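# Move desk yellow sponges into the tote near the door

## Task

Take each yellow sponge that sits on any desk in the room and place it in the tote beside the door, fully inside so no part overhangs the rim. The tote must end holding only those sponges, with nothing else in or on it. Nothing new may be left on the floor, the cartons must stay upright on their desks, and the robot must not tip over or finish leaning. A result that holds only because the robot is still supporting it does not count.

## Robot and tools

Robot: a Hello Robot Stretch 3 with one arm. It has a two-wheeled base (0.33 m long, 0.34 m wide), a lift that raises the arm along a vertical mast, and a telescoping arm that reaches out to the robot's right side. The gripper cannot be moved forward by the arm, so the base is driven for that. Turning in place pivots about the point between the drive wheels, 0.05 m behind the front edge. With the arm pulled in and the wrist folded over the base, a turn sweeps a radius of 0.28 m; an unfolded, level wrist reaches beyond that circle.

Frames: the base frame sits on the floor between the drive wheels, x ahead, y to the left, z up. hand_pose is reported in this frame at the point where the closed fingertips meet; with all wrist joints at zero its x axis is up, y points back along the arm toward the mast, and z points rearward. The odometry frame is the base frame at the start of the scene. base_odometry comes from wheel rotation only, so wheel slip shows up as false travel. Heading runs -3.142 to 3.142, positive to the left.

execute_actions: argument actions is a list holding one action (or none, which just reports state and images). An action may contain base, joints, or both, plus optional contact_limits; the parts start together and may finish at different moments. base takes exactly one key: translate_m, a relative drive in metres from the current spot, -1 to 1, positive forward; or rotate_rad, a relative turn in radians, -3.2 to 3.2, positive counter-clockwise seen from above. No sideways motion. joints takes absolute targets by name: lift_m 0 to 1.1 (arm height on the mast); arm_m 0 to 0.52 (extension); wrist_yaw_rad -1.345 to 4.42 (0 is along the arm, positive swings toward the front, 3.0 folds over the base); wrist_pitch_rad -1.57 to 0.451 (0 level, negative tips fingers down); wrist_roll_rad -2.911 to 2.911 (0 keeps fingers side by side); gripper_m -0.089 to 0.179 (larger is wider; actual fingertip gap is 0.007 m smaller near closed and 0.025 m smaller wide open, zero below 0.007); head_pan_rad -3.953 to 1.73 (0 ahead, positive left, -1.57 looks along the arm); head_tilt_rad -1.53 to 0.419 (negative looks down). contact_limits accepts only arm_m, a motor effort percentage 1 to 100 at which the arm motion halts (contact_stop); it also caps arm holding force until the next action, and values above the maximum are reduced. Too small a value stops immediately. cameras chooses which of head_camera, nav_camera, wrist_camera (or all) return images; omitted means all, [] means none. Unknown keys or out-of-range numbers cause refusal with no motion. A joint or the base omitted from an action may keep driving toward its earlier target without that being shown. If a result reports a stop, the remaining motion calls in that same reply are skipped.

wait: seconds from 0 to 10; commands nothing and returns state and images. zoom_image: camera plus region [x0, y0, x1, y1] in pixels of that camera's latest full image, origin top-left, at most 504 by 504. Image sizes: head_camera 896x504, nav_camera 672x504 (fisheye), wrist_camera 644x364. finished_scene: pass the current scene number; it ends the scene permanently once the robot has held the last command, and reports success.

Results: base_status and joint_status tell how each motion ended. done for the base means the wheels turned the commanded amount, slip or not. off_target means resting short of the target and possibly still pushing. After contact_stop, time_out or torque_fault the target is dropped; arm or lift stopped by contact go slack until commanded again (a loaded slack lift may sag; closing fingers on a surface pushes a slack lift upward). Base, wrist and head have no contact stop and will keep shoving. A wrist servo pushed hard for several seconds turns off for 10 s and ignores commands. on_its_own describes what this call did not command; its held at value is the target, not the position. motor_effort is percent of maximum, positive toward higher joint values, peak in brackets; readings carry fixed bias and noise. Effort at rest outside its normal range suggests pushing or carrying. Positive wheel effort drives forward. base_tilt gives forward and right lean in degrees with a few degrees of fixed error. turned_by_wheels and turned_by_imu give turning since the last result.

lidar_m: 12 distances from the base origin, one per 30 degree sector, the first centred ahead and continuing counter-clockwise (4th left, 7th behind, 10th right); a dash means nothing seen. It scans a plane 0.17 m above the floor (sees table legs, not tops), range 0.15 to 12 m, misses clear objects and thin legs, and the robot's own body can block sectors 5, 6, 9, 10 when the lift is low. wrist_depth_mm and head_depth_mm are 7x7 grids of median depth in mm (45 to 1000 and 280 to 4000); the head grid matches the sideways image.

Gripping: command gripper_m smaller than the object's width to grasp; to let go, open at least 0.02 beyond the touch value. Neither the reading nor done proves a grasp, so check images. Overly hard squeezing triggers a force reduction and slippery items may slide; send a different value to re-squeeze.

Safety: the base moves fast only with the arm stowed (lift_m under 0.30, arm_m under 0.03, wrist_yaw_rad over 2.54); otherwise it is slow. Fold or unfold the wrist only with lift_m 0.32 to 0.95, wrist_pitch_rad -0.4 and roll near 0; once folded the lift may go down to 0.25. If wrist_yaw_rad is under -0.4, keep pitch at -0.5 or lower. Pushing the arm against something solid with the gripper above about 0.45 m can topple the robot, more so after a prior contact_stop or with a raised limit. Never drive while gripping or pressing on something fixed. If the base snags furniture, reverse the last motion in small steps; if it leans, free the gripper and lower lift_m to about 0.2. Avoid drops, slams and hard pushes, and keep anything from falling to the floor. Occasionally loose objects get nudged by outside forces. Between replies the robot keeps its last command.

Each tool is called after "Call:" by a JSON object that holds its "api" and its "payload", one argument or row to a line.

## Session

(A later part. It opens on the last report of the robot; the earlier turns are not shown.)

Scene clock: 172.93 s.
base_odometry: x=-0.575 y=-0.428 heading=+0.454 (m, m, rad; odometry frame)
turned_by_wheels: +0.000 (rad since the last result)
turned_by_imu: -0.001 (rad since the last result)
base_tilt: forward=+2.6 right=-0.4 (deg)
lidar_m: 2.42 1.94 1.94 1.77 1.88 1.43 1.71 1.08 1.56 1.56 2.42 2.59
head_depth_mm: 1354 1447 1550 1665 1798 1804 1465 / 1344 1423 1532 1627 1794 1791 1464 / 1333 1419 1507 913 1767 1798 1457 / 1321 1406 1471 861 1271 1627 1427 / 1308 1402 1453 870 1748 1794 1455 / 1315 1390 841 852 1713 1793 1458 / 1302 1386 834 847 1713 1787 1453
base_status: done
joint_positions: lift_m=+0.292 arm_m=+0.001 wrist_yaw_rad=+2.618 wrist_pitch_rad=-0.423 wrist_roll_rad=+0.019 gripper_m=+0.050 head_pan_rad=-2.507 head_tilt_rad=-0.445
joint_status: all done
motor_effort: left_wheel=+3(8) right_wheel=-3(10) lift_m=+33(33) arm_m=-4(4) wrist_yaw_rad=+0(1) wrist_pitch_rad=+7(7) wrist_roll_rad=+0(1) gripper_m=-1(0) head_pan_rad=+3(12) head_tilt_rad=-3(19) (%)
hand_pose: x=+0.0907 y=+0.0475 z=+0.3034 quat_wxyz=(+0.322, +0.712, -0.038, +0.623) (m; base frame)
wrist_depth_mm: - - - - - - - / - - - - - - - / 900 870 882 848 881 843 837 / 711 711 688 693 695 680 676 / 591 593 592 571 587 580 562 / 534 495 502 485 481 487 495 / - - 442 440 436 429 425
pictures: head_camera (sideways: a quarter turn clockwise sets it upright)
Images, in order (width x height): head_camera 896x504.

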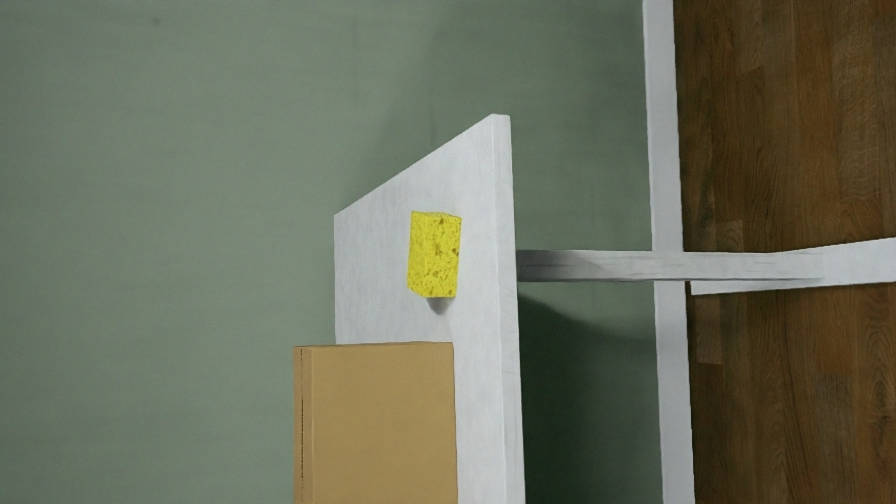

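Call:
{"api": "execute_actions", "payload": {
  "actions": [
    {"base":{"translate_m":-0.74},"joints":{"lift_m":1.1,"wrist_yaw_rad":0.9,"wrist_pitch_rad":-0.8,"gripper_m":0.13,"head_pan_rad":-1.55,"head_tilt_rad":-0.7}}
  ],
  "cameras": ["head_camera"]
}}

Call:
{"api": "execute_actions", "payload": {
  "actions": [
    {"joints":{"arm_m":0.27,"wrist_yaw_rad":0.466}}
  ],
  "cameras": ["head_camera","wrist_camera"]
}}

Scene clock: 185.87 s.
base_odometry: x=-1.240 y=-0.753 heading=+0.454 (m, m, rad; odometry frame)
turned_by_wheels: +0.000 (rad since the last result)
turned_by_imu: -0.001 (rad since the last result)
base_tilt: forward=+2.6 right=-0.5 (deg)
lidar_m: 3.08 2.46 1.85 1.56 1.02 1.41 1.09 0.98 0.66 0.64 1.69 2.93
head_depth_mm: - - - - - 1412 1252 / - - - - - - 1242 / - 1068 - - - - 1193 / 1331 1029 - - - - 1233 / 1471 588 624 - - 1407 1242 / 1617 572 - 526 - 1403 1239 / 1809 637 - 1239 1709 1373 1235
base_status: done
joint_positions: lift_m=+1.100 arm_m=+0.001 wrist_yaw_rad=+0.903 wrist_pitch_rad=-0.808 wrist_roll_rad=+0.019 gripper_m=+0.130 head_pan_rad=-1.557 head_tilt_rad=-0.691
joint_status: all done
motor_effort: left_wheel=+3(8) right_wheel=-3(11) lift_m=+32(33) arm_m=-4(4) wrist_yaw_rad=-2(2) wrist_pitch_rad=+3(6) wrist_roll_rad=+0(1) gripper_m=+0(88) head_pan_rad=+1(29) head_tilt_rad=-4(24) (%)
hand_pose: x=+0.1037 y=-0.2453 z=+1.0366 quat_wxyz=(+0.702, +0.534, -0.470, +0.028) (m; base frame)
wrist_depth_mm: - - - - - 379 353 / - - - - - 333 327 / - - - - - 301 293 / - - - - - 277 263 / - - - - - 261 251 / - - - - - - 230 / - - - - - 900 226
pictures: head_camera (sideways: a quarter turn clockwise sets it upright)
Images, in order (width x height): head_camera 896x504.

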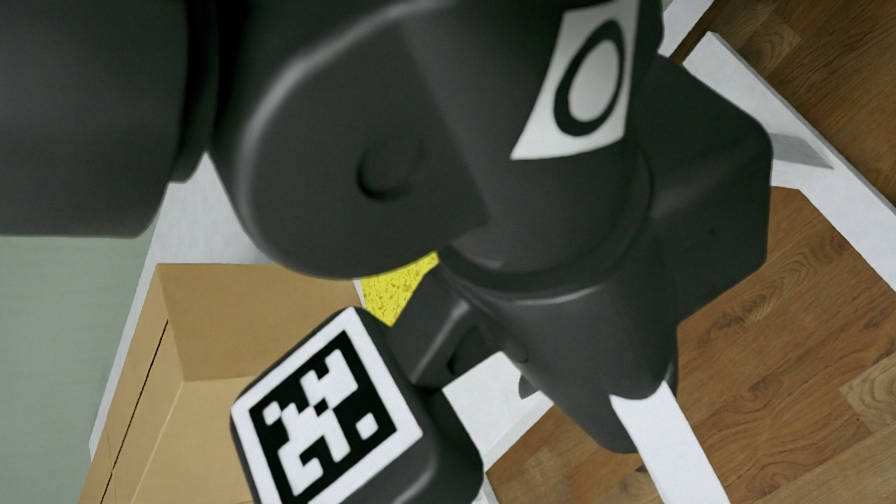

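Scene clock: 189.07 s.
base_odometry: x=-1.240 y=-0.753 heading=+0.454 (m, m, rad; odometry frame)
turned_by_wheels: +0.000 (rad since the last result)
turned_by_imu: +0.000 (rad since the last result)
base_tilt: forward=+2.6 right=-0.4 (deg)
lidar_m: 3.08 2.45 1.86 1.55 1.02 1.41 1.09 0.98 0.66 0.64 1.70 2.93
head_depth_mm: - 1034 755 611 1375 1410 1248 / - 1100 751 569 868 1338 1239 / - - 748 567 499 1345 1191 / 1303 - 683 528 461 1444 1243 / 1470 577 630 546 469 1440 1233 / 1624 578 638 563 1592 1433 1233 / 1820 642 705 582 1713 1431 1234
base_status: not commanded
joint_positions: lift_m=+1.100 arm_m=+0.270 wrist_yaw_rad=+0.467 wrist_pitch_rad=-0.808 wrist_roll_rad=+0.019 gripper_m=+0.130 head_pan_rad=-1.557 head_tilt_rad=-0.692
joint_status: all done
motor_effort: left_wheel=+3(3) right_wheel=-3(3) lift_m=+33(32) arm_m=+2(4) wrist_yaw_rad=-1(2) wrist_pitch_rad=+3(2) wrist_roll_rad=+0(1) gripper_m=+0(1) head_pan_rad=+3(2) head_tilt_rad=-4(4) (%)
hand_pose: x=+0.0503 y=-0.5571 z=+1.0366 quat_wxyz=(+0.692, +0.420, -0.574, -0.124) (m; base frame)
wrist_depth_mm: - 402 371 135 146 166 369 / - 360 339 158 172 326 329 / - 325 311 188 213 299 296 / - 294 280 241 266 273 271 / - - 257 255 255 256 249 / - - 239 192 230 227 232 / - 222 221 179 211 217 214
pictures: head_camera (sideways: a quarter turn clockwise sets it upright), wrist_camera
Images, in order (width x height): head_camera 896x504, wrist_camera 644x364.

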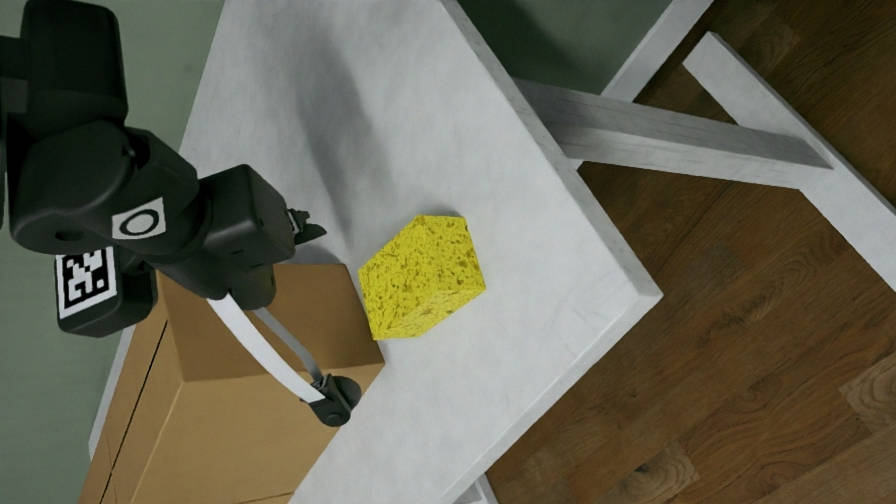

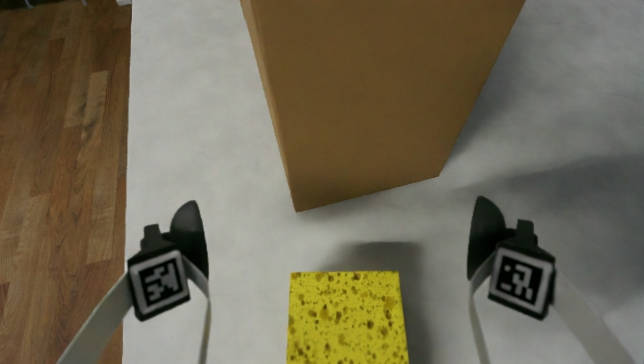

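Call:
{"api": "execute_actions", "payload": {
  "actions": []
}}

Scene clock: 192.17 s.
base_odometry: x=-1.240 y=-0.753 heading=+0.454 (m, m, rad; odometry frame)
turned_by_wheels: +0.000 (rad since the last result)
turned_by_imu: +0.000 (rad since the last result)
base_tilt: forward=+2.6 right=-0.5 (deg)
lidar_m: 3.05 2.46 1.86 1.55 1.02 1.41 1.09 0.98 0.66 0.64 1.69 2.92
head_depth_mm: - 1037 753 613 1375 1417 1250 / - 1102 752 569 867 1341 1243 / - - 749 567 499 1345 1195 / 1306 - 683 527 462 1432 1243 / 1468 577 629 545 468 1437 1235 / 1623 577 638 563 1566 1430 1237 / 1816 642 707 583 1704 1424 1235
base_status: not commanded
joint_positions: lift_m=+1.100 arm_m=+0.270 wrist_yaw_rad=+0.467 wrist_pitch_rad=-0.808 wrist_roll_rad=+0.019 gripper_m=+0.130 head_pan_rad=-1.557 head_tilt_rad=-0.692
joint_status: all done
motor_effort: left_wheel=+3(3) right_wheel=-2(3) lift_m=+33(32) arm_m=+3(4) wrist_yaw_rad=+0(2) wrist_pitch_rad=+3(2) wrist_roll_rad=+0(1) gripper_m=+0(1) head_pan_rad=+2(2) head_tilt_rad=-3(4) (%)
hand_pose: x=+0.0503 y=-0.5571 z=+1.0366 quat_wxyz=(+0.692, +0.420, -0.574, -0.124) (m; base frame)
wrist_depth_mm: - 411 379 135 147 166 369 / - 359 339 157 174 326 331 / - 323 309 188 212 298 299 / - 292 282 240 266 272 270 / - - 257 256 252 255 251 / - - 236 193 230 229 232 / - 223 221 179 212 215 215
pictures: head_camera (sideways: a quarter turn clockwise sets it upright), nav_camera (sideways: a quarter turn counterclockwise sets it upright), wrist_camera
Images, in order (width x height): head_camera 896x504, nav_camera 672x504, wrist_camera 644x364.

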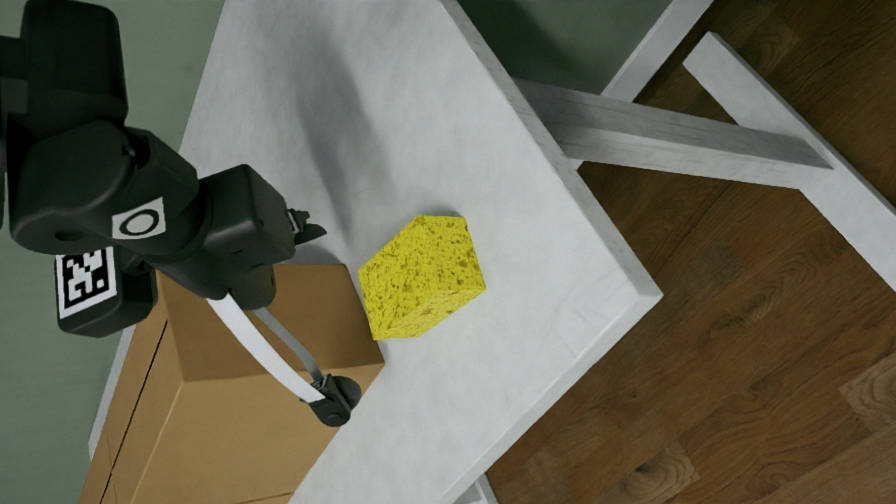

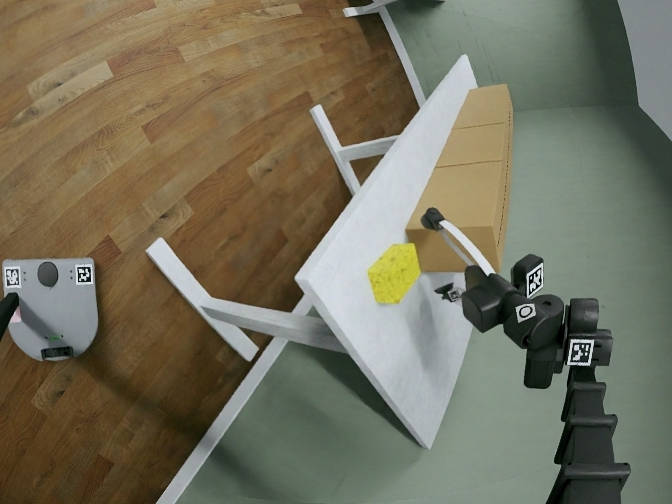

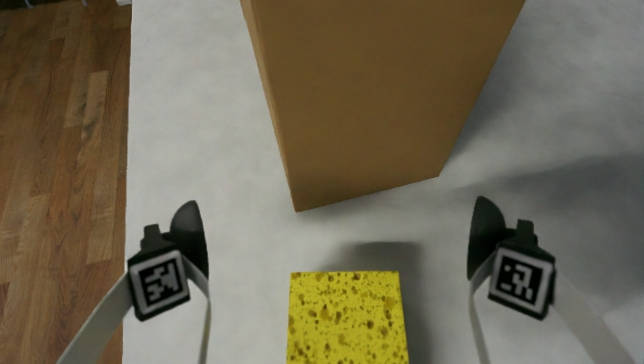

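Call:
{"api": "execute_actions", "payload": {
  "actions": [
    {"joints":{"arm_m":0.281,"wrist_pitch_rad":-1.07,"lift_m":1.09}}
  ],
  "cameras": ["wrist_camera"]
}}

Call:
{"api": "execute_actions", "payload": {
  "actions": [
    {"joints":{"lift_m":1.067}}
  ],
  "cameras": ["wrist_camera","head_camera"]
}}

Scene clock: 194.73 s.
base_odometry: x=-1.240 y=-0.753 heading=+0.454 (m, m, rad; odometry frame)
turned_by_wheels: +0.000 (rad since the last result)
turned_by_imu: +0.000 (rad since the last result)
base_tilt: forward=+2.7 right=-0.4 (deg)
lidar_m: 3.07 2.46 1.86 1.55 1.02 1.40 1.09 0.98 0.66 0.64 1.69 2.92
head_depth_mm: 977 1035 756 613 1382 1411 1249 / - 1035 751 570 870 1340 1243 / - - 718 567 500 1347 1196 / 1323 - 683 527 462 1432 1242 / 1466 586 613 542 468 1431 1238 / 1620 577 634 554 1577 1439 1238 / 1816 642 705 583 1715 1435 1236
base_status: not commanded
joint_positions: lift_m=+1.090 arm_m=+0.281 wrist_yaw_rad=+0.467 wrist_pitch_rad=-1.072 wrist_roll_rad=+0.019 gripper_m=+0.130 head_pan_rad=-1.557 head_tilt_rad=-0.692
joint_status: all done
motor_effort: left_wheel=+3(3) right_wheel=-2(3) lift_m=+25(29) arm_m=+2(2) wrist_yaw_rad=-1(1) wrist_pitch_rad=+1(3) wrist_roll_rad=+0(0) gripper_m=+0(0) head_pan_rad=+2(1) head_tilt_rad=-4(4) (%)
hand_pose: x=+0.0241 y=-0.5162 z=+0.9923 quat_wxyz=(+0.670, +0.490, -0.514, -0.216) (m; base frame)
wrist_depth_mm: - 250 247 181 201 241 240 / - 238 236 228 232 230 230 / - 227 225 224 224 221 216 / - 215 215 167 210 212 210 / - 210 207 160 200 204 200 / - 203 197 155 193 - 193 / - 192 192 149 184 188 186
pictures: wrist_camera
Images, in order (width x height): wrist_camera 644x364.

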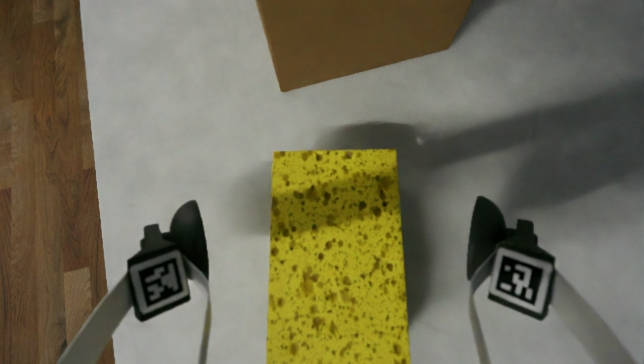

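Scene clock: 195.70 s.
base_odometry: x=-1.240 y=-0.753 heading=+0.454 (m, m, rad; odometry frame)
turned_by_wheels: +0.000 (rad since the last result)
turned_by_imu: +0.000 (rad since the last result)
base_tilt: forward=+2.7 right=-0.4 (deg)
lidar_m: 3.08 2.46 1.86 1.55 1.02 1.41 1.09 0.98 0.66 0.64 1.69 2.93
head_depth_mm: 1000 1020 753 614 1370 1416 1250 / - 973 751 568 868 1341 1242 / - - 702 567 500 1341 1196 / 1333 - 658 528 461 1443 1242 / 1462 586 618 530 468 1427 1241 / 1623 577 634 554 1581 1433 1237 / 1820 643 706 581 1711 1436 1233
base_status: not commanded
joint_positions: lift_m=+1.067 arm_m=+0.281 wrist_yaw_rad=+0.467 wrist_pitch_rad=-1.073 wrist_roll_rad=+0.019 gripper_m=+0.130 head_pan_rad=-1.557 head_tilt_rad=-0.692
joint_status: all done
motor_effort: left_wheel=+3(3) right_wheel=-3(3) lift_m=+25(23) arm_m=+3(3) wrist_yaw_rad=+0(0) wrist_pitch_rad=+1(1) wrist_roll_rad=+0(0) gripper_m=+0(0) head_pan_rad=+1(2) head_tilt_rad=-4(4) (%)
hand_pose: x=+0.0240 y=-0.5160 z=+0.9692 quat_wxyz=(+0.670, +0.490, -0.513, -0.216) (m; base frame)
wrist_depth_mm: - 223 218 181 201 215 213 / - 210 210 206 206 207 203 / - 202 200 199 195 196 194 / - 194 190 143 186 187 187 / - 187 184 138 140 182 179 / - 180 175 133 134 - 171 / - 172 169 127 129 166 166
pictures: head_camera (sideways: a quarter turn clockwise sets it upright), wrist_camera
Images, in order (width x height): head_camera 896x504, wrist_camera 644x364.

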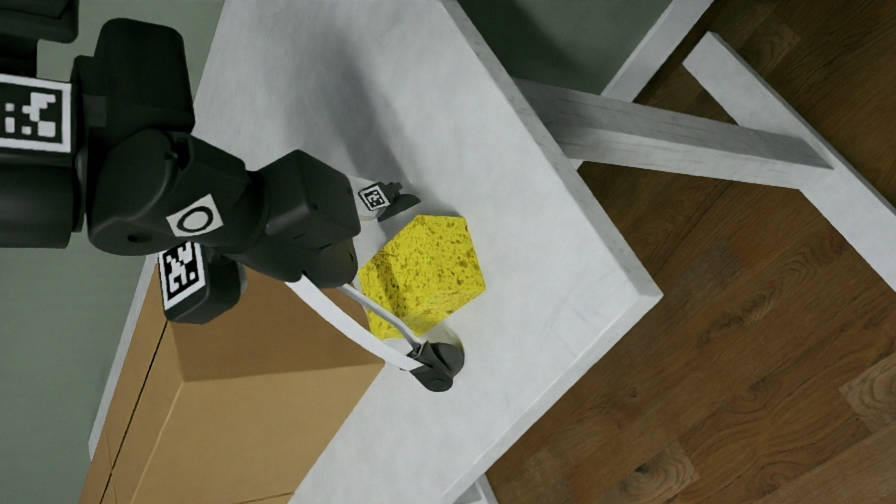

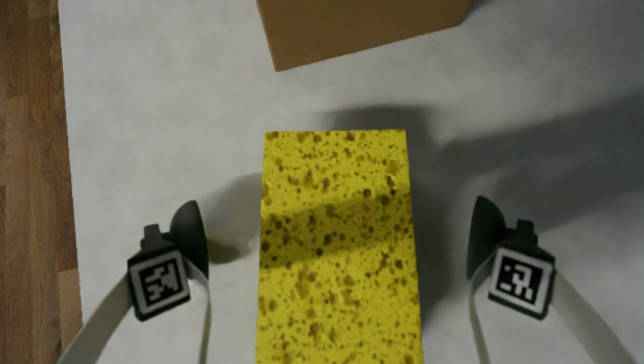

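Call:
{"api": "execute_actions", "payload": {
  "actions": [
    {"joints":{"gripper_m":0.02}}
  ],
  "cameras": ["wrist_camera"]
}}

Call:
{"api": "execute_actions", "payload": {
  "actions": [
    {"joints":{"lift_m":1.1,"wrist_pitch_rad":-1.0}}
  ],
  "cameras": ["wrist_camera","head_camera"]
}}

Scene clock: 198.00 s.
base_odometry: x=-1.240 y=-0.753 heading=+0.454 (m, m, rad; odometry frame)
turned_by_wheels: +0.000 (rad since the last result)
turned_by_imu: +0.000 (rad since the last result)
base_tilt: forward=+2.7 right=-0.4 (deg)
lidar_m: 3.07 2.45 1.86 1.56 1.02 1.41 1.09 0.98 0.66 0.64 1.70 2.93
head_depth_mm: 1000 1020 756 613 1378 1413 1245 / - 974 751 569 869 1339 1241 / - - 689 569 499 1348 1192 / 1329 - - 526 461 1442 1241 / 1465 590 624 528 468 1433 1238 / 1613 577 634 564 1584 1437 1235 / 1816 642 705 582 1701 1427 1238
base_status: not commanded
joint_positions: lift_m=+1.067 arm_m=+0.281 wrist_yaw_rad=+0.467 wrist_pitch_rad=-1.052 wrist_roll_rad=+0.019 gripper_m=+0.021 head_pan_rad=-1.557 head_tilt_rad=-0.692
joint_status: all done
motor_effort: left_wheel=+3(3) right_wheel=-2(3) lift_m=+25(25) arm_m=+3(2) wrist_yaw_rad=+0(1) wrist_pitch_rad=-5(6) wrist_roll_rad=+1(0) gripper_m=-16(96) head_pan_rad=+2(2) head_tilt_rad=-3(4) (%)
hand_pose: x=+0.0262 y=-0.5204 z=+0.9714 quat_wxyz=(+0.672, +0.485, -0.519, -0.209) (m; base frame)
wrist_depth_mm: - 228 225 173 193 221 220 / - 216 215 208 212 211 208 / - 206 204 205 202 200 198 / - 197 194 144 188 192 189 / - 188 185 138 139 182 182 / - 180 176 133 132 174 173 / - 173 171 128 129 168 167
pictures: wrist_camera
Images, in order (width x height): wrist_camera 644x364.

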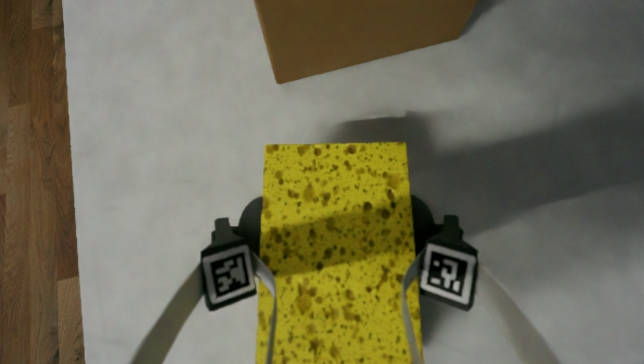

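Scene clock: 199.10 s.
base_odometry: x=-1.240 y=-0.753 heading=+0.454 (m, m, rad; odometry frame)
turned_by_wheels: +0.000 (rad since the last result)
turned_by_imu: +0.000 (rad since the last result)
base_tilt: forward=+2.7 right=-0.5 (deg)
lidar_m: 3.08 2.45 1.86 1.55 1.02 1.41 1.08 0.98 0.66 0.64 1.70 2.93
head_depth_mm: 985 1038 754 613 1374 1414 1246 / - 1101 751 569 869 1344 1247 / - - 717 568 499 1349 1190 / 1331 - 530 527 462 1443 1247 / 1453 582 601 546 468 1435 1236 / 1615 577 635 563 1580 1430 1235 / 1821 644 706 582 1700 1438 1233
base_status: not commanded
joint_positions: lift_m=+1.100 arm_m=+0.281 wrist_yaw_rad=+0.467 wrist_pitch_rad=-1.014 wrist_roll_rad=+0.019 gripper_m=+0.021 head_pan_rad=-1.557 head_tilt_rad=-0.692
joint_status: all done
motor_effort: left_wheel=+3(3) right_wheel=-2(2) lift_m=+33(31) arm_m=+3(2) wrist_yaw_rad=+0(1) wrist_pitch_rad=+5(5) wrist_roll_rad=+0(0) gripper_m=-16(16) head_pan_rad=+2(3) head_tilt_rad=-4(3) (%)
hand_pose: x=+0.0301 y=-0.5283 z=+1.0082 quat_wxyz=(+0.676, +0.475, -0.528, -0.196) (m; base frame)
wrist_depth_mm: - 283 275 164 181 268 270 / - 264 261 202 230 256 255 / - 249 247 242 246 244 242 / - 237 233 145 227 229 228 / - 226 224 139 139 218 215 / - 218 208 133 132 209 207 / - 207 201 128 129 198 198
pictures: head_camera (sideways: a quarter turn clockwise sets it upright), wrist_camera
Images, in order (width x height): head_camera 896x504, wrist_camera 644x364.

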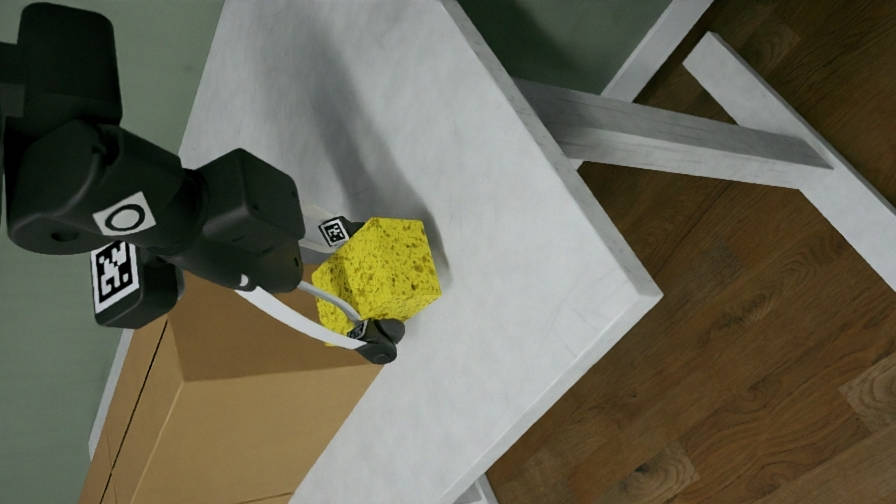

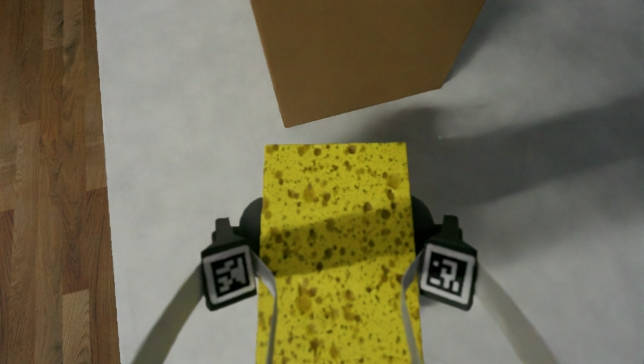

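Call:
{"api": "execute_actions", "payload": {
  "actions": [
    {"base":{"translate_m":0.18},"joints":{"arm_m":0.10,"head_tilt_rad":-0.9}}
  ],
  "cameras": ["nav_camera","wrist_camera"]
}}

Scene clock: 206.40 s.
base_odometry: x=-1.078 y=-0.674 heading=+0.455 (m, m, rad; odometry frame)
turned_by_wheels: +0.000 (rad since the last result)
turned_by_imu: +0.001 (rad since the last result)
base_tilt: forward=+2.6 right=-0.4 (deg)
lidar_m: 2.92 2.32 2.65 1.68 1.52 1.52 1.24 1.12 0.71 1.37 1.63 2.91
head_depth_mm: - 642 533 458 1173 1300 1154 / - - 512 1600 1472 1270 1152 / - - 504 1673 1471 1281 1153 / - - 378 375 1464 1289 1148 / - 655 385 379 1464 1280 1148 / 754 699 1964 1666 1463 1288 1146 / 814 1675 1898 1686 1462 1283 1148
base_status: done
joint_positions: lift_m=+1.100 arm_m=+0.100 wrist_yaw_rad=+0.467 wrist_pitch_rad=-1.014 wrist_roll_rad=+0.019 gripper_m=+0.021 head_pan_rad=-1.557 head_tilt_rad=-0.889
joint_status: all done
motor_effort: left_wheel=+2(7) right_wheel=-2(4) lift_m=+34(33) arm_m=-5(5) wrist_yaw_rad=-1(3) wrist_pitch_rad=+4(5) wrist_roll_rad=+0(0) gripper_m=-15(15) head_pan_rad=+2(2) head_tilt_rad=-6(24) (%)
hand_pose: x=+0.0302 y=-0.3480 z=+1.0082 quat_wxyz=(+0.676, +0.475, -0.528, -0.196) (m; base frame)
wrist_depth_mm: - - - - 282 272 265 / - - - - - 256 255 / - - - - - 242 243 / - - - 145 - 233 228 / - - - 139 138 227 218 / - - - 134 133 223 206 / - - - 128 129 - 199
pictures: nav_camera (sideways: a quarter turn counterclockwise sets it upright), wrist_camera
Images, in order (width x height): nav_camera 672x504, wrist_camera 644x364.

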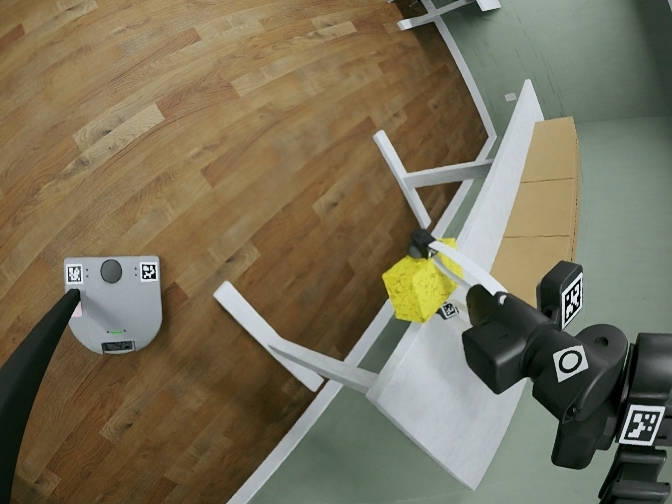

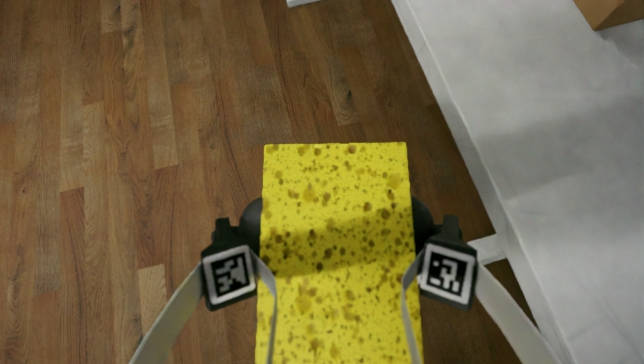

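Call:
{"api": "execute_actions", "payload": {
  "actions": [
    {"base":{"translate_m":0.15},"joints":{"arm_m":0.0,"lift_m":0.94,"wrist_pitch_rad":-0.4,"wrist_yaw_rad":1.3}}
  ],
  "cameras": []
}}

Scene clock: 209.80 s.
base_odometry: x=-0.944 y=-0.608 heading=+0.455 (m, m, rad; odometry frame)
turned_by_wheels: +0.000 (rad since the last result)
turned_by_imu: +0.001 (rad since the last result)
base_tilt: forward=+2.6 right=-0.5 (deg)
lidar_m: 2.79 2.22 2.54 1.77 1.61 1.63 1.37 1.23 0.79 1.52 2.69 2.79
head_depth_mm: 573 620 555 - - 1261 1154 / 623 648 1757 1797 - - 1152 / 681 660 1911 1782 - - 1154 / 752 704 2014 1723 1500 - 1151 / 807 2234 1995 1699 1499 - 1144 / 856 1707 1903 1693 - - 1144 / 929 2486 2012 1730 - - 1143
base_status: done
joint_positions: lift_m=+0.940 arm_m=+0.001 wrist_yaw_rad=+1.298 wrist_pitch_rad=-0.424 wrist_roll_rad=+0.019 gripper_m=+0.021 head_pan_rad=-1.557 head_tilt_rad=-0.889
joint_status: all done
motor_effort: left_wheel=+2(8) right_wheel=-3(3) lift_m=+25(28) arm_m=-4(4) wrist_yaw_rad=+2(1) wrist_pitch_rad=+8(9) wrist_roll_rad=+0(0) gripper_m=-16(15) head_pan_rad=+2(2) head_tilt_rad=-5(5) (%)
hand_pose: x=+0.1939 y=-0.2067 z=+0.9514 quat_wxyz=(+0.637, +0.539, -0.466, +0.294) (m; base frame)
wrist_depth_mm: - - - - - - - / - - - - - - - / - - - - - - - / - - - 146 - - - / - - - 139 138 - - / - - - 133 132 - - / - - - 127 129 - -
pictures: none
No camera images: the call's "cameras" was empty. Leave "cameras" out to get every camera's image.

Call:
{"api": "execute_actions", "payload": {
  "actions": [
    {"base":{"rotate_rad":3.19},"joints":{"lift_m":0.29,"wrist_yaw_rad":2.6,"head_pan_rad":-2.6,"head_tilt_rad":-0.5}}
  ],
  "cameras": ["nav_camera"]
}}

Scene clock: 220.33 s.
base_odometry: x=-0.944 y=-0.608 heading=-2.639 (m, m, rad; odometry frame)
turned_by_wheels: +3.190 (rad since the last result)
turned_by_imu: +3.142 (rad since the last result)
base_tilt: forward=+2.7 right=-0.5 (deg)
lidar_m: 1.34 1.23 0.79 1.55 2.69 2.79 2.75 2.21 2.56 1.76 1.17 1.63
head_depth_mm: 2257 2429 2638 2786 2120 1689 1397 / 2219 2412 2609 2728 2125 1690 1392 / 2159 2260 2473 2589 2123 1685 1394 / 2128 2277 2445 2595 2127 1680 1392 / 2103 2246 2432 2542 2113 1671 1389 / 2066 2192 2394 2559 2095 1677 1387 / 2119 2245 2420 2611 2109 1664 1383
base_status: done
joint_positions: lift_m=+0.290 arm_m=+0.001 wrist_yaw_rad=+2.597 wrist_pitch_rad=-0.424 wrist_roll_rad=+0.019 gripper_m=+0.021 head_pan_rad=-2.593 head_tilt_rad=-0.507
joint_status: all done
motor_effort: left_wheel=-4(10) right_wheel=+4(8) lift_m=+25(28) arm_m=-4(5) wrist_yaw_rad=+2(4) wrist_pitch_rad=+8(8) wrist_roll_rad=+0(0) gripper_m=-15(16) head_pan_rad=-2(30) head_tilt_rad=+4(31) (%)
hand_pose: x=+0.0945 y=+0.0450 z=+0.3015 quat_wxyz=(+0.329, +0.711, -0.045, +0.619) (m; base frame)
wrist_depth_mm: - - - - - - 926 / - - - - - - - / 886 873 858 825 840 831 808 / 729 695 689 145 627 675 660 / 585 587 571 139 137 568 558 / 521 500 - 133 132 480 474 / - - 130 128 129 424 425
pictures: nav_camera (sideways: a quarter turn counterclockwise sets it upright)
Images, in order (width x height): nav_camera 672x504.

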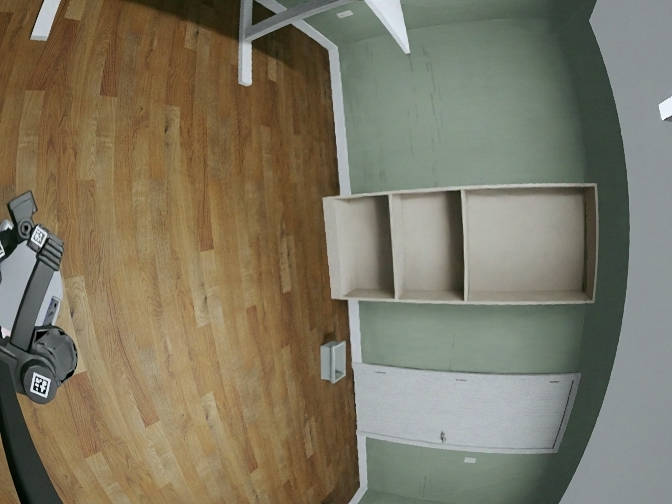

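Call:
{"api": "execute_actions", "payload": {
  "actions": [
    {"base":{"translate_m":-1.0}}
  ],
  "cameras": []
}}

Call:
{"api": "execute_actions", "payload": {
  "actions": [
    {"base":{"translate_m":-1.0},"joints":{"head_pan_rad":-2.0,"head_tilt_rad":-1.0}}
  ],
  "cameras": ["head_camera","nav_camera"]
}}

Scene clock: 226.20 s.
base_odometry: x=-0.067 y=-0.126 heading=-2.639 (m, m, rad; odometry frame)
turned_by_wheels: +0.000 (rad since the last result)
turned_by_imu: -0.002 (rad since the last result)
base_tilt: forward=+2.6 right=-0.5 (deg)
lidar_m: 2.20 1.61 1.72 2.53 2.53 2.15 1.86 1.70 1.62 2.18 1.87 1.89
head_depth_mm: 1543 1657 1788 1948 2062 1688 1397 / 1530 1650 1783 1942 2062 1621 1399 / 1513 1626 1742 1932 2046 1621 1394 / 1500 1620 1752 1880 2023 1679 1388 / 1486 1585 1714 1861 1978 1678 1385 / 1411 1500 1640 1735 1872 1672 1389 / 1411 1484 1627 1701 1865 1674 1387
base_status: done
joint_positions: lift_m=+0.290 arm_m=+0.001 wrist_yaw_rad=+2.598 wrist_pitch_rad=-0.424 wrist_roll_rad=+0.019 gripper_m=+0.021 head_pan_rad=-2.593 head_tilt_rad=-0.507
joint_status: not commanded
motor_effort: left_wheel=-4(17) right_wheel=+4(7) lift_m=+25(25) arm_m=-5(4) wrist_yaw_rad=+0(2) wrist_pitch_rad=+8(8) wrist_roll_rad=+1(0) gripper_m=-15(15) head_pan_rad=-2(3) head_tilt_rad=+4(4) (%)
hand_pose: x=+0.0945 y=+0.0450 z=+0.3015 quat_wxyz=(+0.329, +0.711, -0.045, +0.619) (m; base frame)
wrist_depth_mm: - - - - - - - / - - - - - - - / 917 894 880 860 836 803 791 / 730 700 684 145 635 690 644 / 588 585 579 138 139 570 559 / 513 489 - 133 132 494 482 / - - 130 127 129 422 423
pictures: none
No camera images: the call's "cameras" was empty. Leave "cameras" out to get every camera's image.

Scene clock: 231.20 s.
base_odometry: x=+0.809 y=+0.356 heading=-2.639 (m, m, rad; odometry frame)
turned_by_wheels: +0.000 (rad since the last result)
turned_by_imu: -0.003 (rad since the last result)
base_tilt: forward=+2.7 right=-0.4 (deg)
lidar_m: 2.55 2.31 2.83 1.56 1.91 1.60 1.03 0.94 0.97 0.90 2.42 2.80
head_depth_mm: 875 995 1148 1370 1388 1254 1130 / 913 1043 1218 1463 1390 1247 1141 / 952 1098 1291 1504 1381 1219 1164 / 1000 1161 1381 1533 1346 1223 - / 1054 1213 1422 1531 1381 1240 1164 / 952 1061 1197 1458 1379 1235 1121 / 839 1009 1579 1506 1379 1235 1123
base_status: done
joint_positions: lift_m=+0.290 arm_m=+0.001 wrist_yaw_rad=+2.598 wrist_pitch_rad=-0.424 wrist_roll_rad=+0.019 gripper_m=+0.021 head_pan_rad=-2.007 head_tilt_rad=-0.988
joint_status: all done
motor_effort: left_wheel=-3(16) right_wheel=+3(6) lift_m=+25(25) arm_m=-4(4) wrist_yaw_rad=+1(0) wrist_pitch_rad=+8(7) wrist_roll_rad=+0(1) gripper_m=-15(15) head_pan_rad=+2(23) head_tilt_rad=-6(37) (%)
hand_pose: x=+0.0945 y=+0.0451 z=+0.3015 quat_wxyz=(+0.329, +0.711, -0.045, +0.619) (m; base frame)
wrist_depth_mm: - - - - - - - / - - - - - - - / 908 847 871 889 833 810 828 / 699 696 689 145 638 670 658 / 583 576 567 139 138 571 550 / 518 491 - 133 132 489 469 / - - 131 127 129 422 423
pictures: head_camera (sideways: a quarter turn clockwise sets it upright), nav_camera (sideways: a quarter turn counterclockwise sets it upright)
Images, in order (width x height): head_camera 896x504, nav_camera 672x504.

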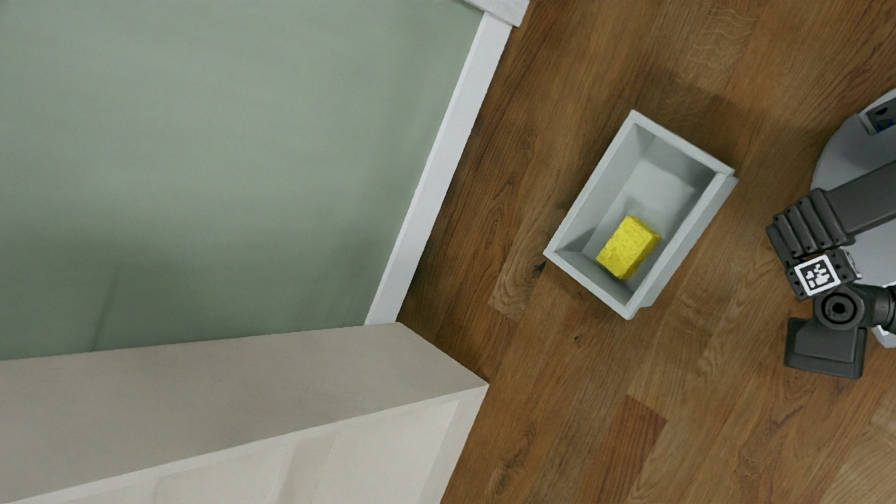

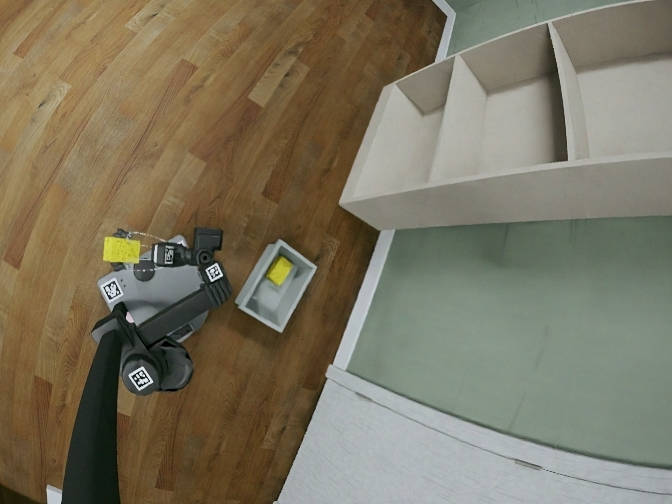

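Call:
{"api": "execute_actions", "payload": {
  "actions": [
    {"base":{"rotate_rad":-0.945},"joints":{"lift_m":0.32,"wrist_yaw_rad":1.46,"arm_m":0.24,"head_pan_rad":-1.4,"head_tilt_rad":-1.15}}
  ],
  "cameras": ["head_camera","wrist_camera"]
}}

Scene clock: 241.07 s.
base_odometry: x=+0.809 y=+0.356 heading=+2.699 (m, m, rad; odometry frame)
turned_by_wheels: -0.945 (rad since the last result)
turned_by_imu: -0.929 (rad since the last result)
base_tilt: forward=+2.6 right=-0.4 (deg)
lidar_m: 2.41 2.79 2.55 2.31 2.83 1.56 1.46 1.42 0.99 0.93 0.91 0.90
head_depth_mm: 924 1102 1359 1437 1310 1207 1116 / 941 1109 1381 1434 1299 1199 - / 971 1157 1433 1444 1288 1215 - / 981 1174 1462 1447 1267 1209 - / 994 1194 1477 1420 1273 1195 1105 / 1003 1217 1499 1413 1268 1190 1105 / 1018 1229 1489 1413 1294 1192 1108
base_status: done
joint_positions: lift_m=+0.320 arm_m=+0.240 wrist_yaw_rad=+1.461 wrist_pitch_rad=-0.423 wrist_roll_rad=+0.019 gripper_m=+0.021 head_pan_rad=-1.407 head_tilt_rad=-1.136
joint_status: all done
motor_effort: left_wheel=+2(12) right_wheel=-2(9) lift_m=+33(32) arm_m=+2(3) wrist_yaw_rad=+0(3) wrist_pitch_rad=+7(7) wrist_roll_rad=+0(1) gripper_m=-15(16) head_pan_rad=+1(23) head_tilt_rad=-6(23) (%)
hand_pose: x=+0.2010 y=-0.4092 z=+0.3314 quat_wxyz=(+0.610, +0.575, -0.421, +0.345) (m; base frame)
wrist_depth_mm: - - - - - 549 559 / - - - - 819 604 603 / 980 941 929 926 665 667 606 / 766 760 768 145 685 713 605 / 625 634 610 138 138 604 575 / 542 540 508 132 132 519 523 / 470 468 466 128 129 373 452
pictures: head_camera (sideways: a quarter turn clockwise sets it upright), wrist_camera
Images, in order (width x height): head_camera 896x504, wrist_camera 644x364.

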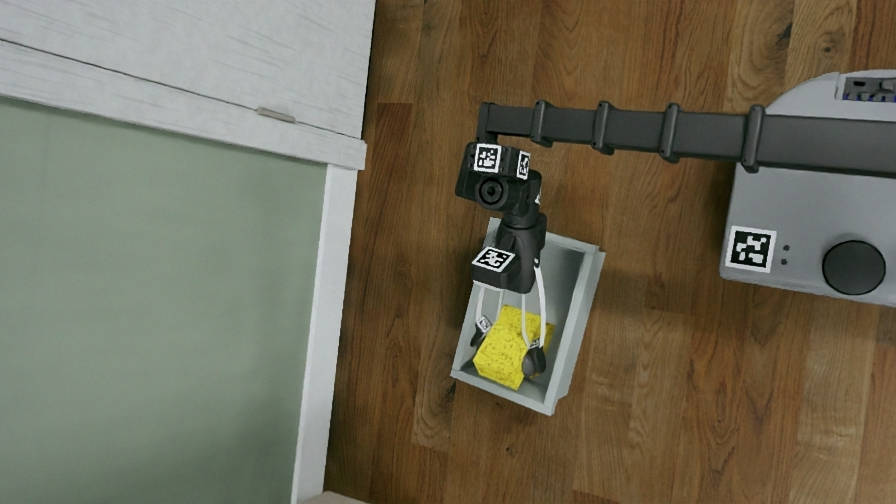

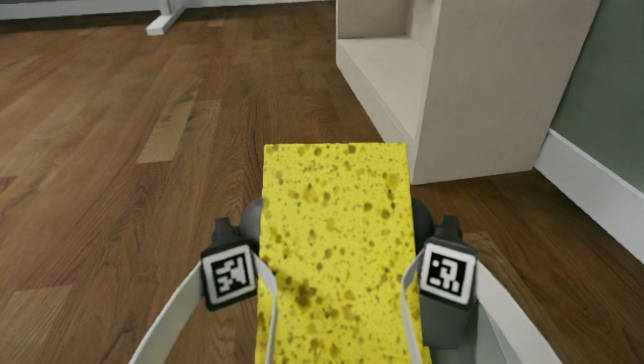

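Call:
{"api": "execute_actions", "payload": {
  "actions": [
    {"base":{"translate_m":0.026},"joints":{"lift_m":0.265,"arm_m":0.309,"wrist_pitch_rad":-1.075}}
  ],
  "cameras": ["head_camera","wrist_camera"]
}}

Scene clock: 247.80 s.
base_odometry: x=+0.785 y=+0.367 heading=+2.700 (m, m, rad; odometry frame)
turned_by_wheels: +0.000 (rad since the last result)
turned_by_imu: +0.001 (rad since the last result)
base_tilt: forward=+2.6 right=-0.4 (deg)
lidar_m: 2.39 2.77 2.54 2.32 2.87 1.72 1.48 1.42 0.98 0.43 0.88 0.89
head_depth_mm: 920 1100 1359 1432 1306 1203 1116 / 951 1116 1377 1447 1300 1199 - / 962 1156 1439 1461 1306 1211 - / 981 1171 1468 1438 1255 1211 - / 988 1191 1480 1414 1284 1194 1111 / 1006 1210 1500 1418 1279 1191 1102 / 1021 1232 1482 1410 1294 1191 1100
base_status: done
joint_positions: lift_m=+0.265 arm_m=+0.309 wrist_yaw_rad=+1.461 wrist_pitch_rad=-1.078 wrist_roll_rad=+0.019 gripper_m=+0.021 head_pan_rad=-1.407 head_tilt_rad=-1.136
joint_status: all done
motor_effort: left_wheel=+3(8) right_wheel=-3(4) lift_m=+25(26) arm_m=+3(2) wrist_yaw_rad=-1(2) wrist_pitch_rad=+1(6) wrist_roll_rad=+1(0) gripper_m=-16(14) head_pan_rad=+2(2) head_tilt_rad=-8(7) (%)
hand_pose: x=+0.0781 y=-0.4648 z=+0.1668 quat_wxyz=(+0.692, +0.676, -0.216, +0.128) (m; base frame)
wrist_depth_mm: 392 402 293 312 296 380 380 / 381 373 344 322 331 362 365 / 363 359 282 307 329 343 347 / 349 345 246 145 271 245 333 / 335 331 210 139 138 225 324 / 318 317 204 133 132 226 308 / 308 306 208 127 129 227 294
pictures: head_camera (sideways: a quarter turn clockwise sets it upright), wrist_camera
Images, in order (width x height): head_camera 896x504, wrist_camera 644x364.

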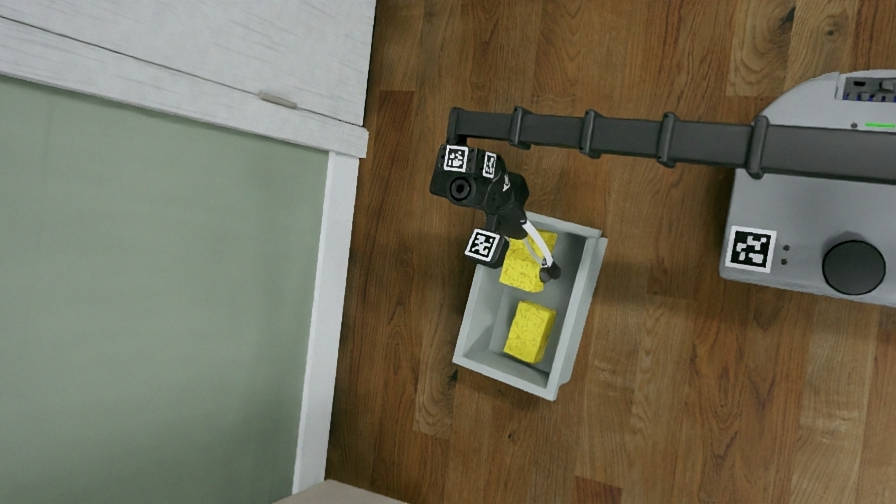

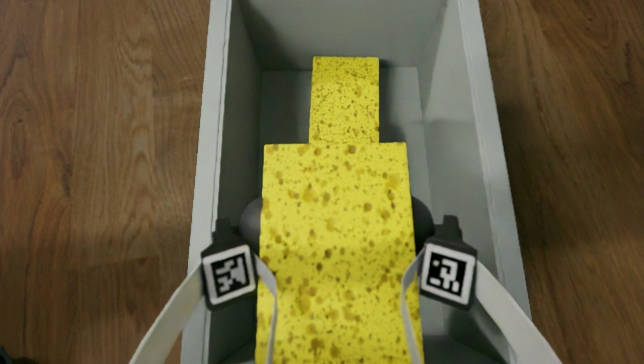

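Call:
{"api": "execute_actions", "payload": {
  "actions": [
    {"base":{"translate_m":0.02},"joints":{"lift_m":0.24,"arm_m":0.321}}
  ],
  "cameras": ["wrist_camera"]
}}

Call:
{"api": "execute_actions", "payload": {
  "actions": [
    {"joints":{"lift_m":0.126}}
  ],
  "cameras": ["head_camera","wrist_camera"]
}}

Scene clock: 250.00 s.
base_odometry: x=+0.767 y=+0.376 heading=+2.700 (m, m, rad; odometry frame)
turned_by_wheels: +0.000 (rad since the last result)
turned_by_imu: +0.000 (rad since the last result)
base_tilt: forward=+2.7 right=-0.5 (deg)
lidar_m: 2.37 2.75 2.54 2.32 2.88 1.89 1.51 1.37 0.99 0.44 0.87 1.25
head_depth_mm: 915 1097 1355 1426 1302 1205 1116 / 957 1127 1373 1445 1308 1201 - / 965 1154 1439 1463 1294 1211 - / 978 1173 1465 1443 1260 1211 - / 989 1195 1472 1420 1276 1196 1109 / 1007 1217 1497 1413 1277 1194 1102 / 1022 1229 1477 1407 1293 1187 1105
base_status: done
joint_positions: lift_m=+0.240 arm_m=+0.321 wrist_yaw_rad=+1.461 wrist_pitch_rad=-1.078 wrist_roll_rad=+0.019 gripper_m=+0.021 head_pan_rad=-1.407 head_tilt_rad=-1.136
joint_status: all done
motor_effort: left_wheel=+3(10) right_wheel=-3(4) lift_m=+25(25) arm_m=+3(2) wrist_yaw_rad=-1(0) wrist_pitch_rad=+1(1) wrist_roll_rad=+1(0) gripper_m=-16(15) head_pan_rad=+1(3) head_tilt_rad=-6(7) (%)
hand_pose: x=+0.0780 y=-0.4768 z=+0.1417 quat_wxyz=(+0.693, +0.676, -0.216, +0.128) (m; base frame)
wrist_depth_mm: 371 363 255 278 268 353 350 / 351 348 284 293 317 329 338 / 331 333 278 278 304 218 322 / 324 318 247 145 241 219 307 / 307 303 196 139 138 202 297 / 298 294 215 134 132 179 285 / 287 285 237 128 130 204 275
pictures: wrist_camera
Images, in order (width x height): wrist_camera 644x364.

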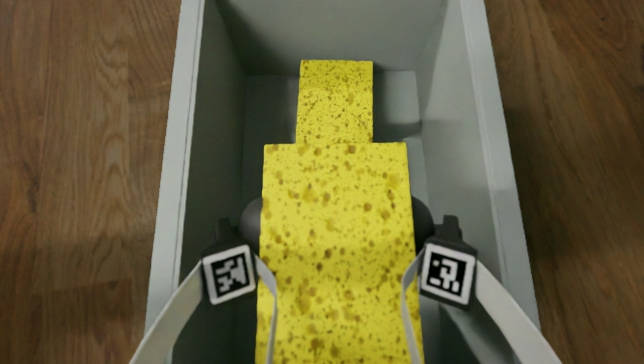

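Scene clock: 251.87 s.
base_odometry: x=+0.767 y=+0.376 heading=+2.700 (m, m, rad; odometry frame)
turned_by_wheels: +0.000 (rad since the last result)
turned_by_imu: +0.000 (rad since the last result)
base_tilt: forward=+2.6 right=-0.4 (deg)
lidar_m: 2.37 2.76 2.53 2.32 2.88 1.89 1.50 1.37 0.99 0.94 0.87 1.25
head_depth_mm: 916 1094 1358 1424 1312 1207 1113 / 957 1127 1377 1424 1303 1199 - / 966 1155 1436 1452 1281 1213 - / 977 1170 1461 1421 1270 1214 - / 989 1193 1479 1428 1275 1196 1106 / 1005 1214 1496 1422 1280 1193 1108 / 1016 1231 1469 1409 1287 1191 1107
base_status: not commanded
joint_positions: lift_m=+0.126 arm_m=+0.321 wrist_yaw_rad=+1.461 wrist_pitch_rad=-1.078 wrist_roll_rad=+0.019 gripper_m=+0.021 head_pan_rad=-1.407 head_tilt_rad=-1.136
joint_status: all done
motor_effort: left_wheel=+3(3) right_wheel=-3(3) lift_m=+25(25) arm_m=+3(2) wrist_yaw_rad=-1(0) wrist_pitch_rad=+1(1) wrist_roll_rad=+1(1) gripper_m=-15(15) head_pan_rad=+2(3) head_tilt_rad=-7(7) (%)
hand_pose: x=+0.0779 y=-0.4768 z=+0.0277 quat_wxyz=(+0.693, +0.676, -0.216, +0.128) (m; base frame)
wrist_depth_mm: 108 147 224 169 219 167 110 / 108 146 214 163 210 168 111 / 108 145 205 182 201 170 111 / 107 145 197 145 191 170 111 / 110 143 189 139 138 171 112 / 109 142 179 133 132 159 113 / 108 133 174 128 129 170 113
pictures: head_camera (sideways: a quarter turn clockwise sets it upright), wrist_camera
Images, in order (width x height): head_camera 896x504, wrist_camera 644x364.

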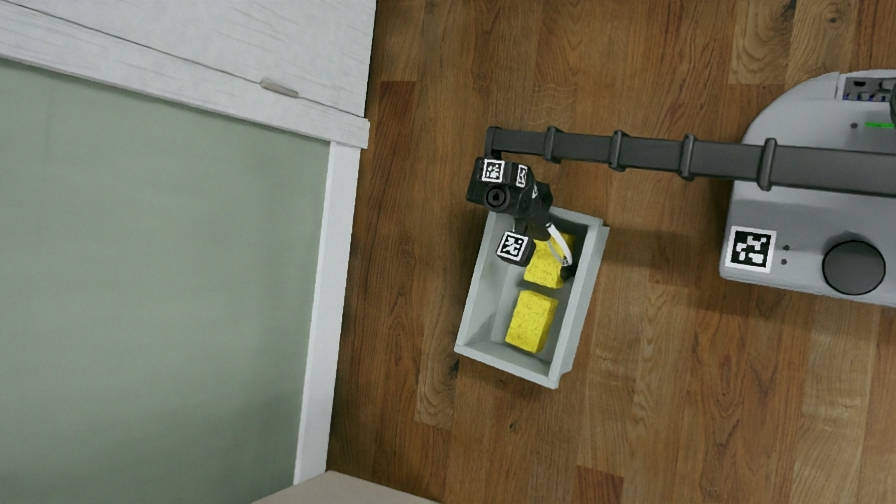

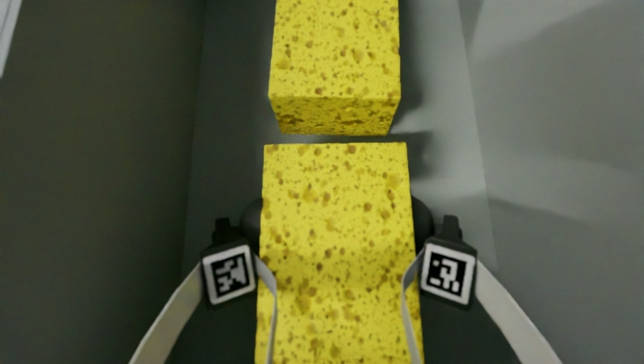

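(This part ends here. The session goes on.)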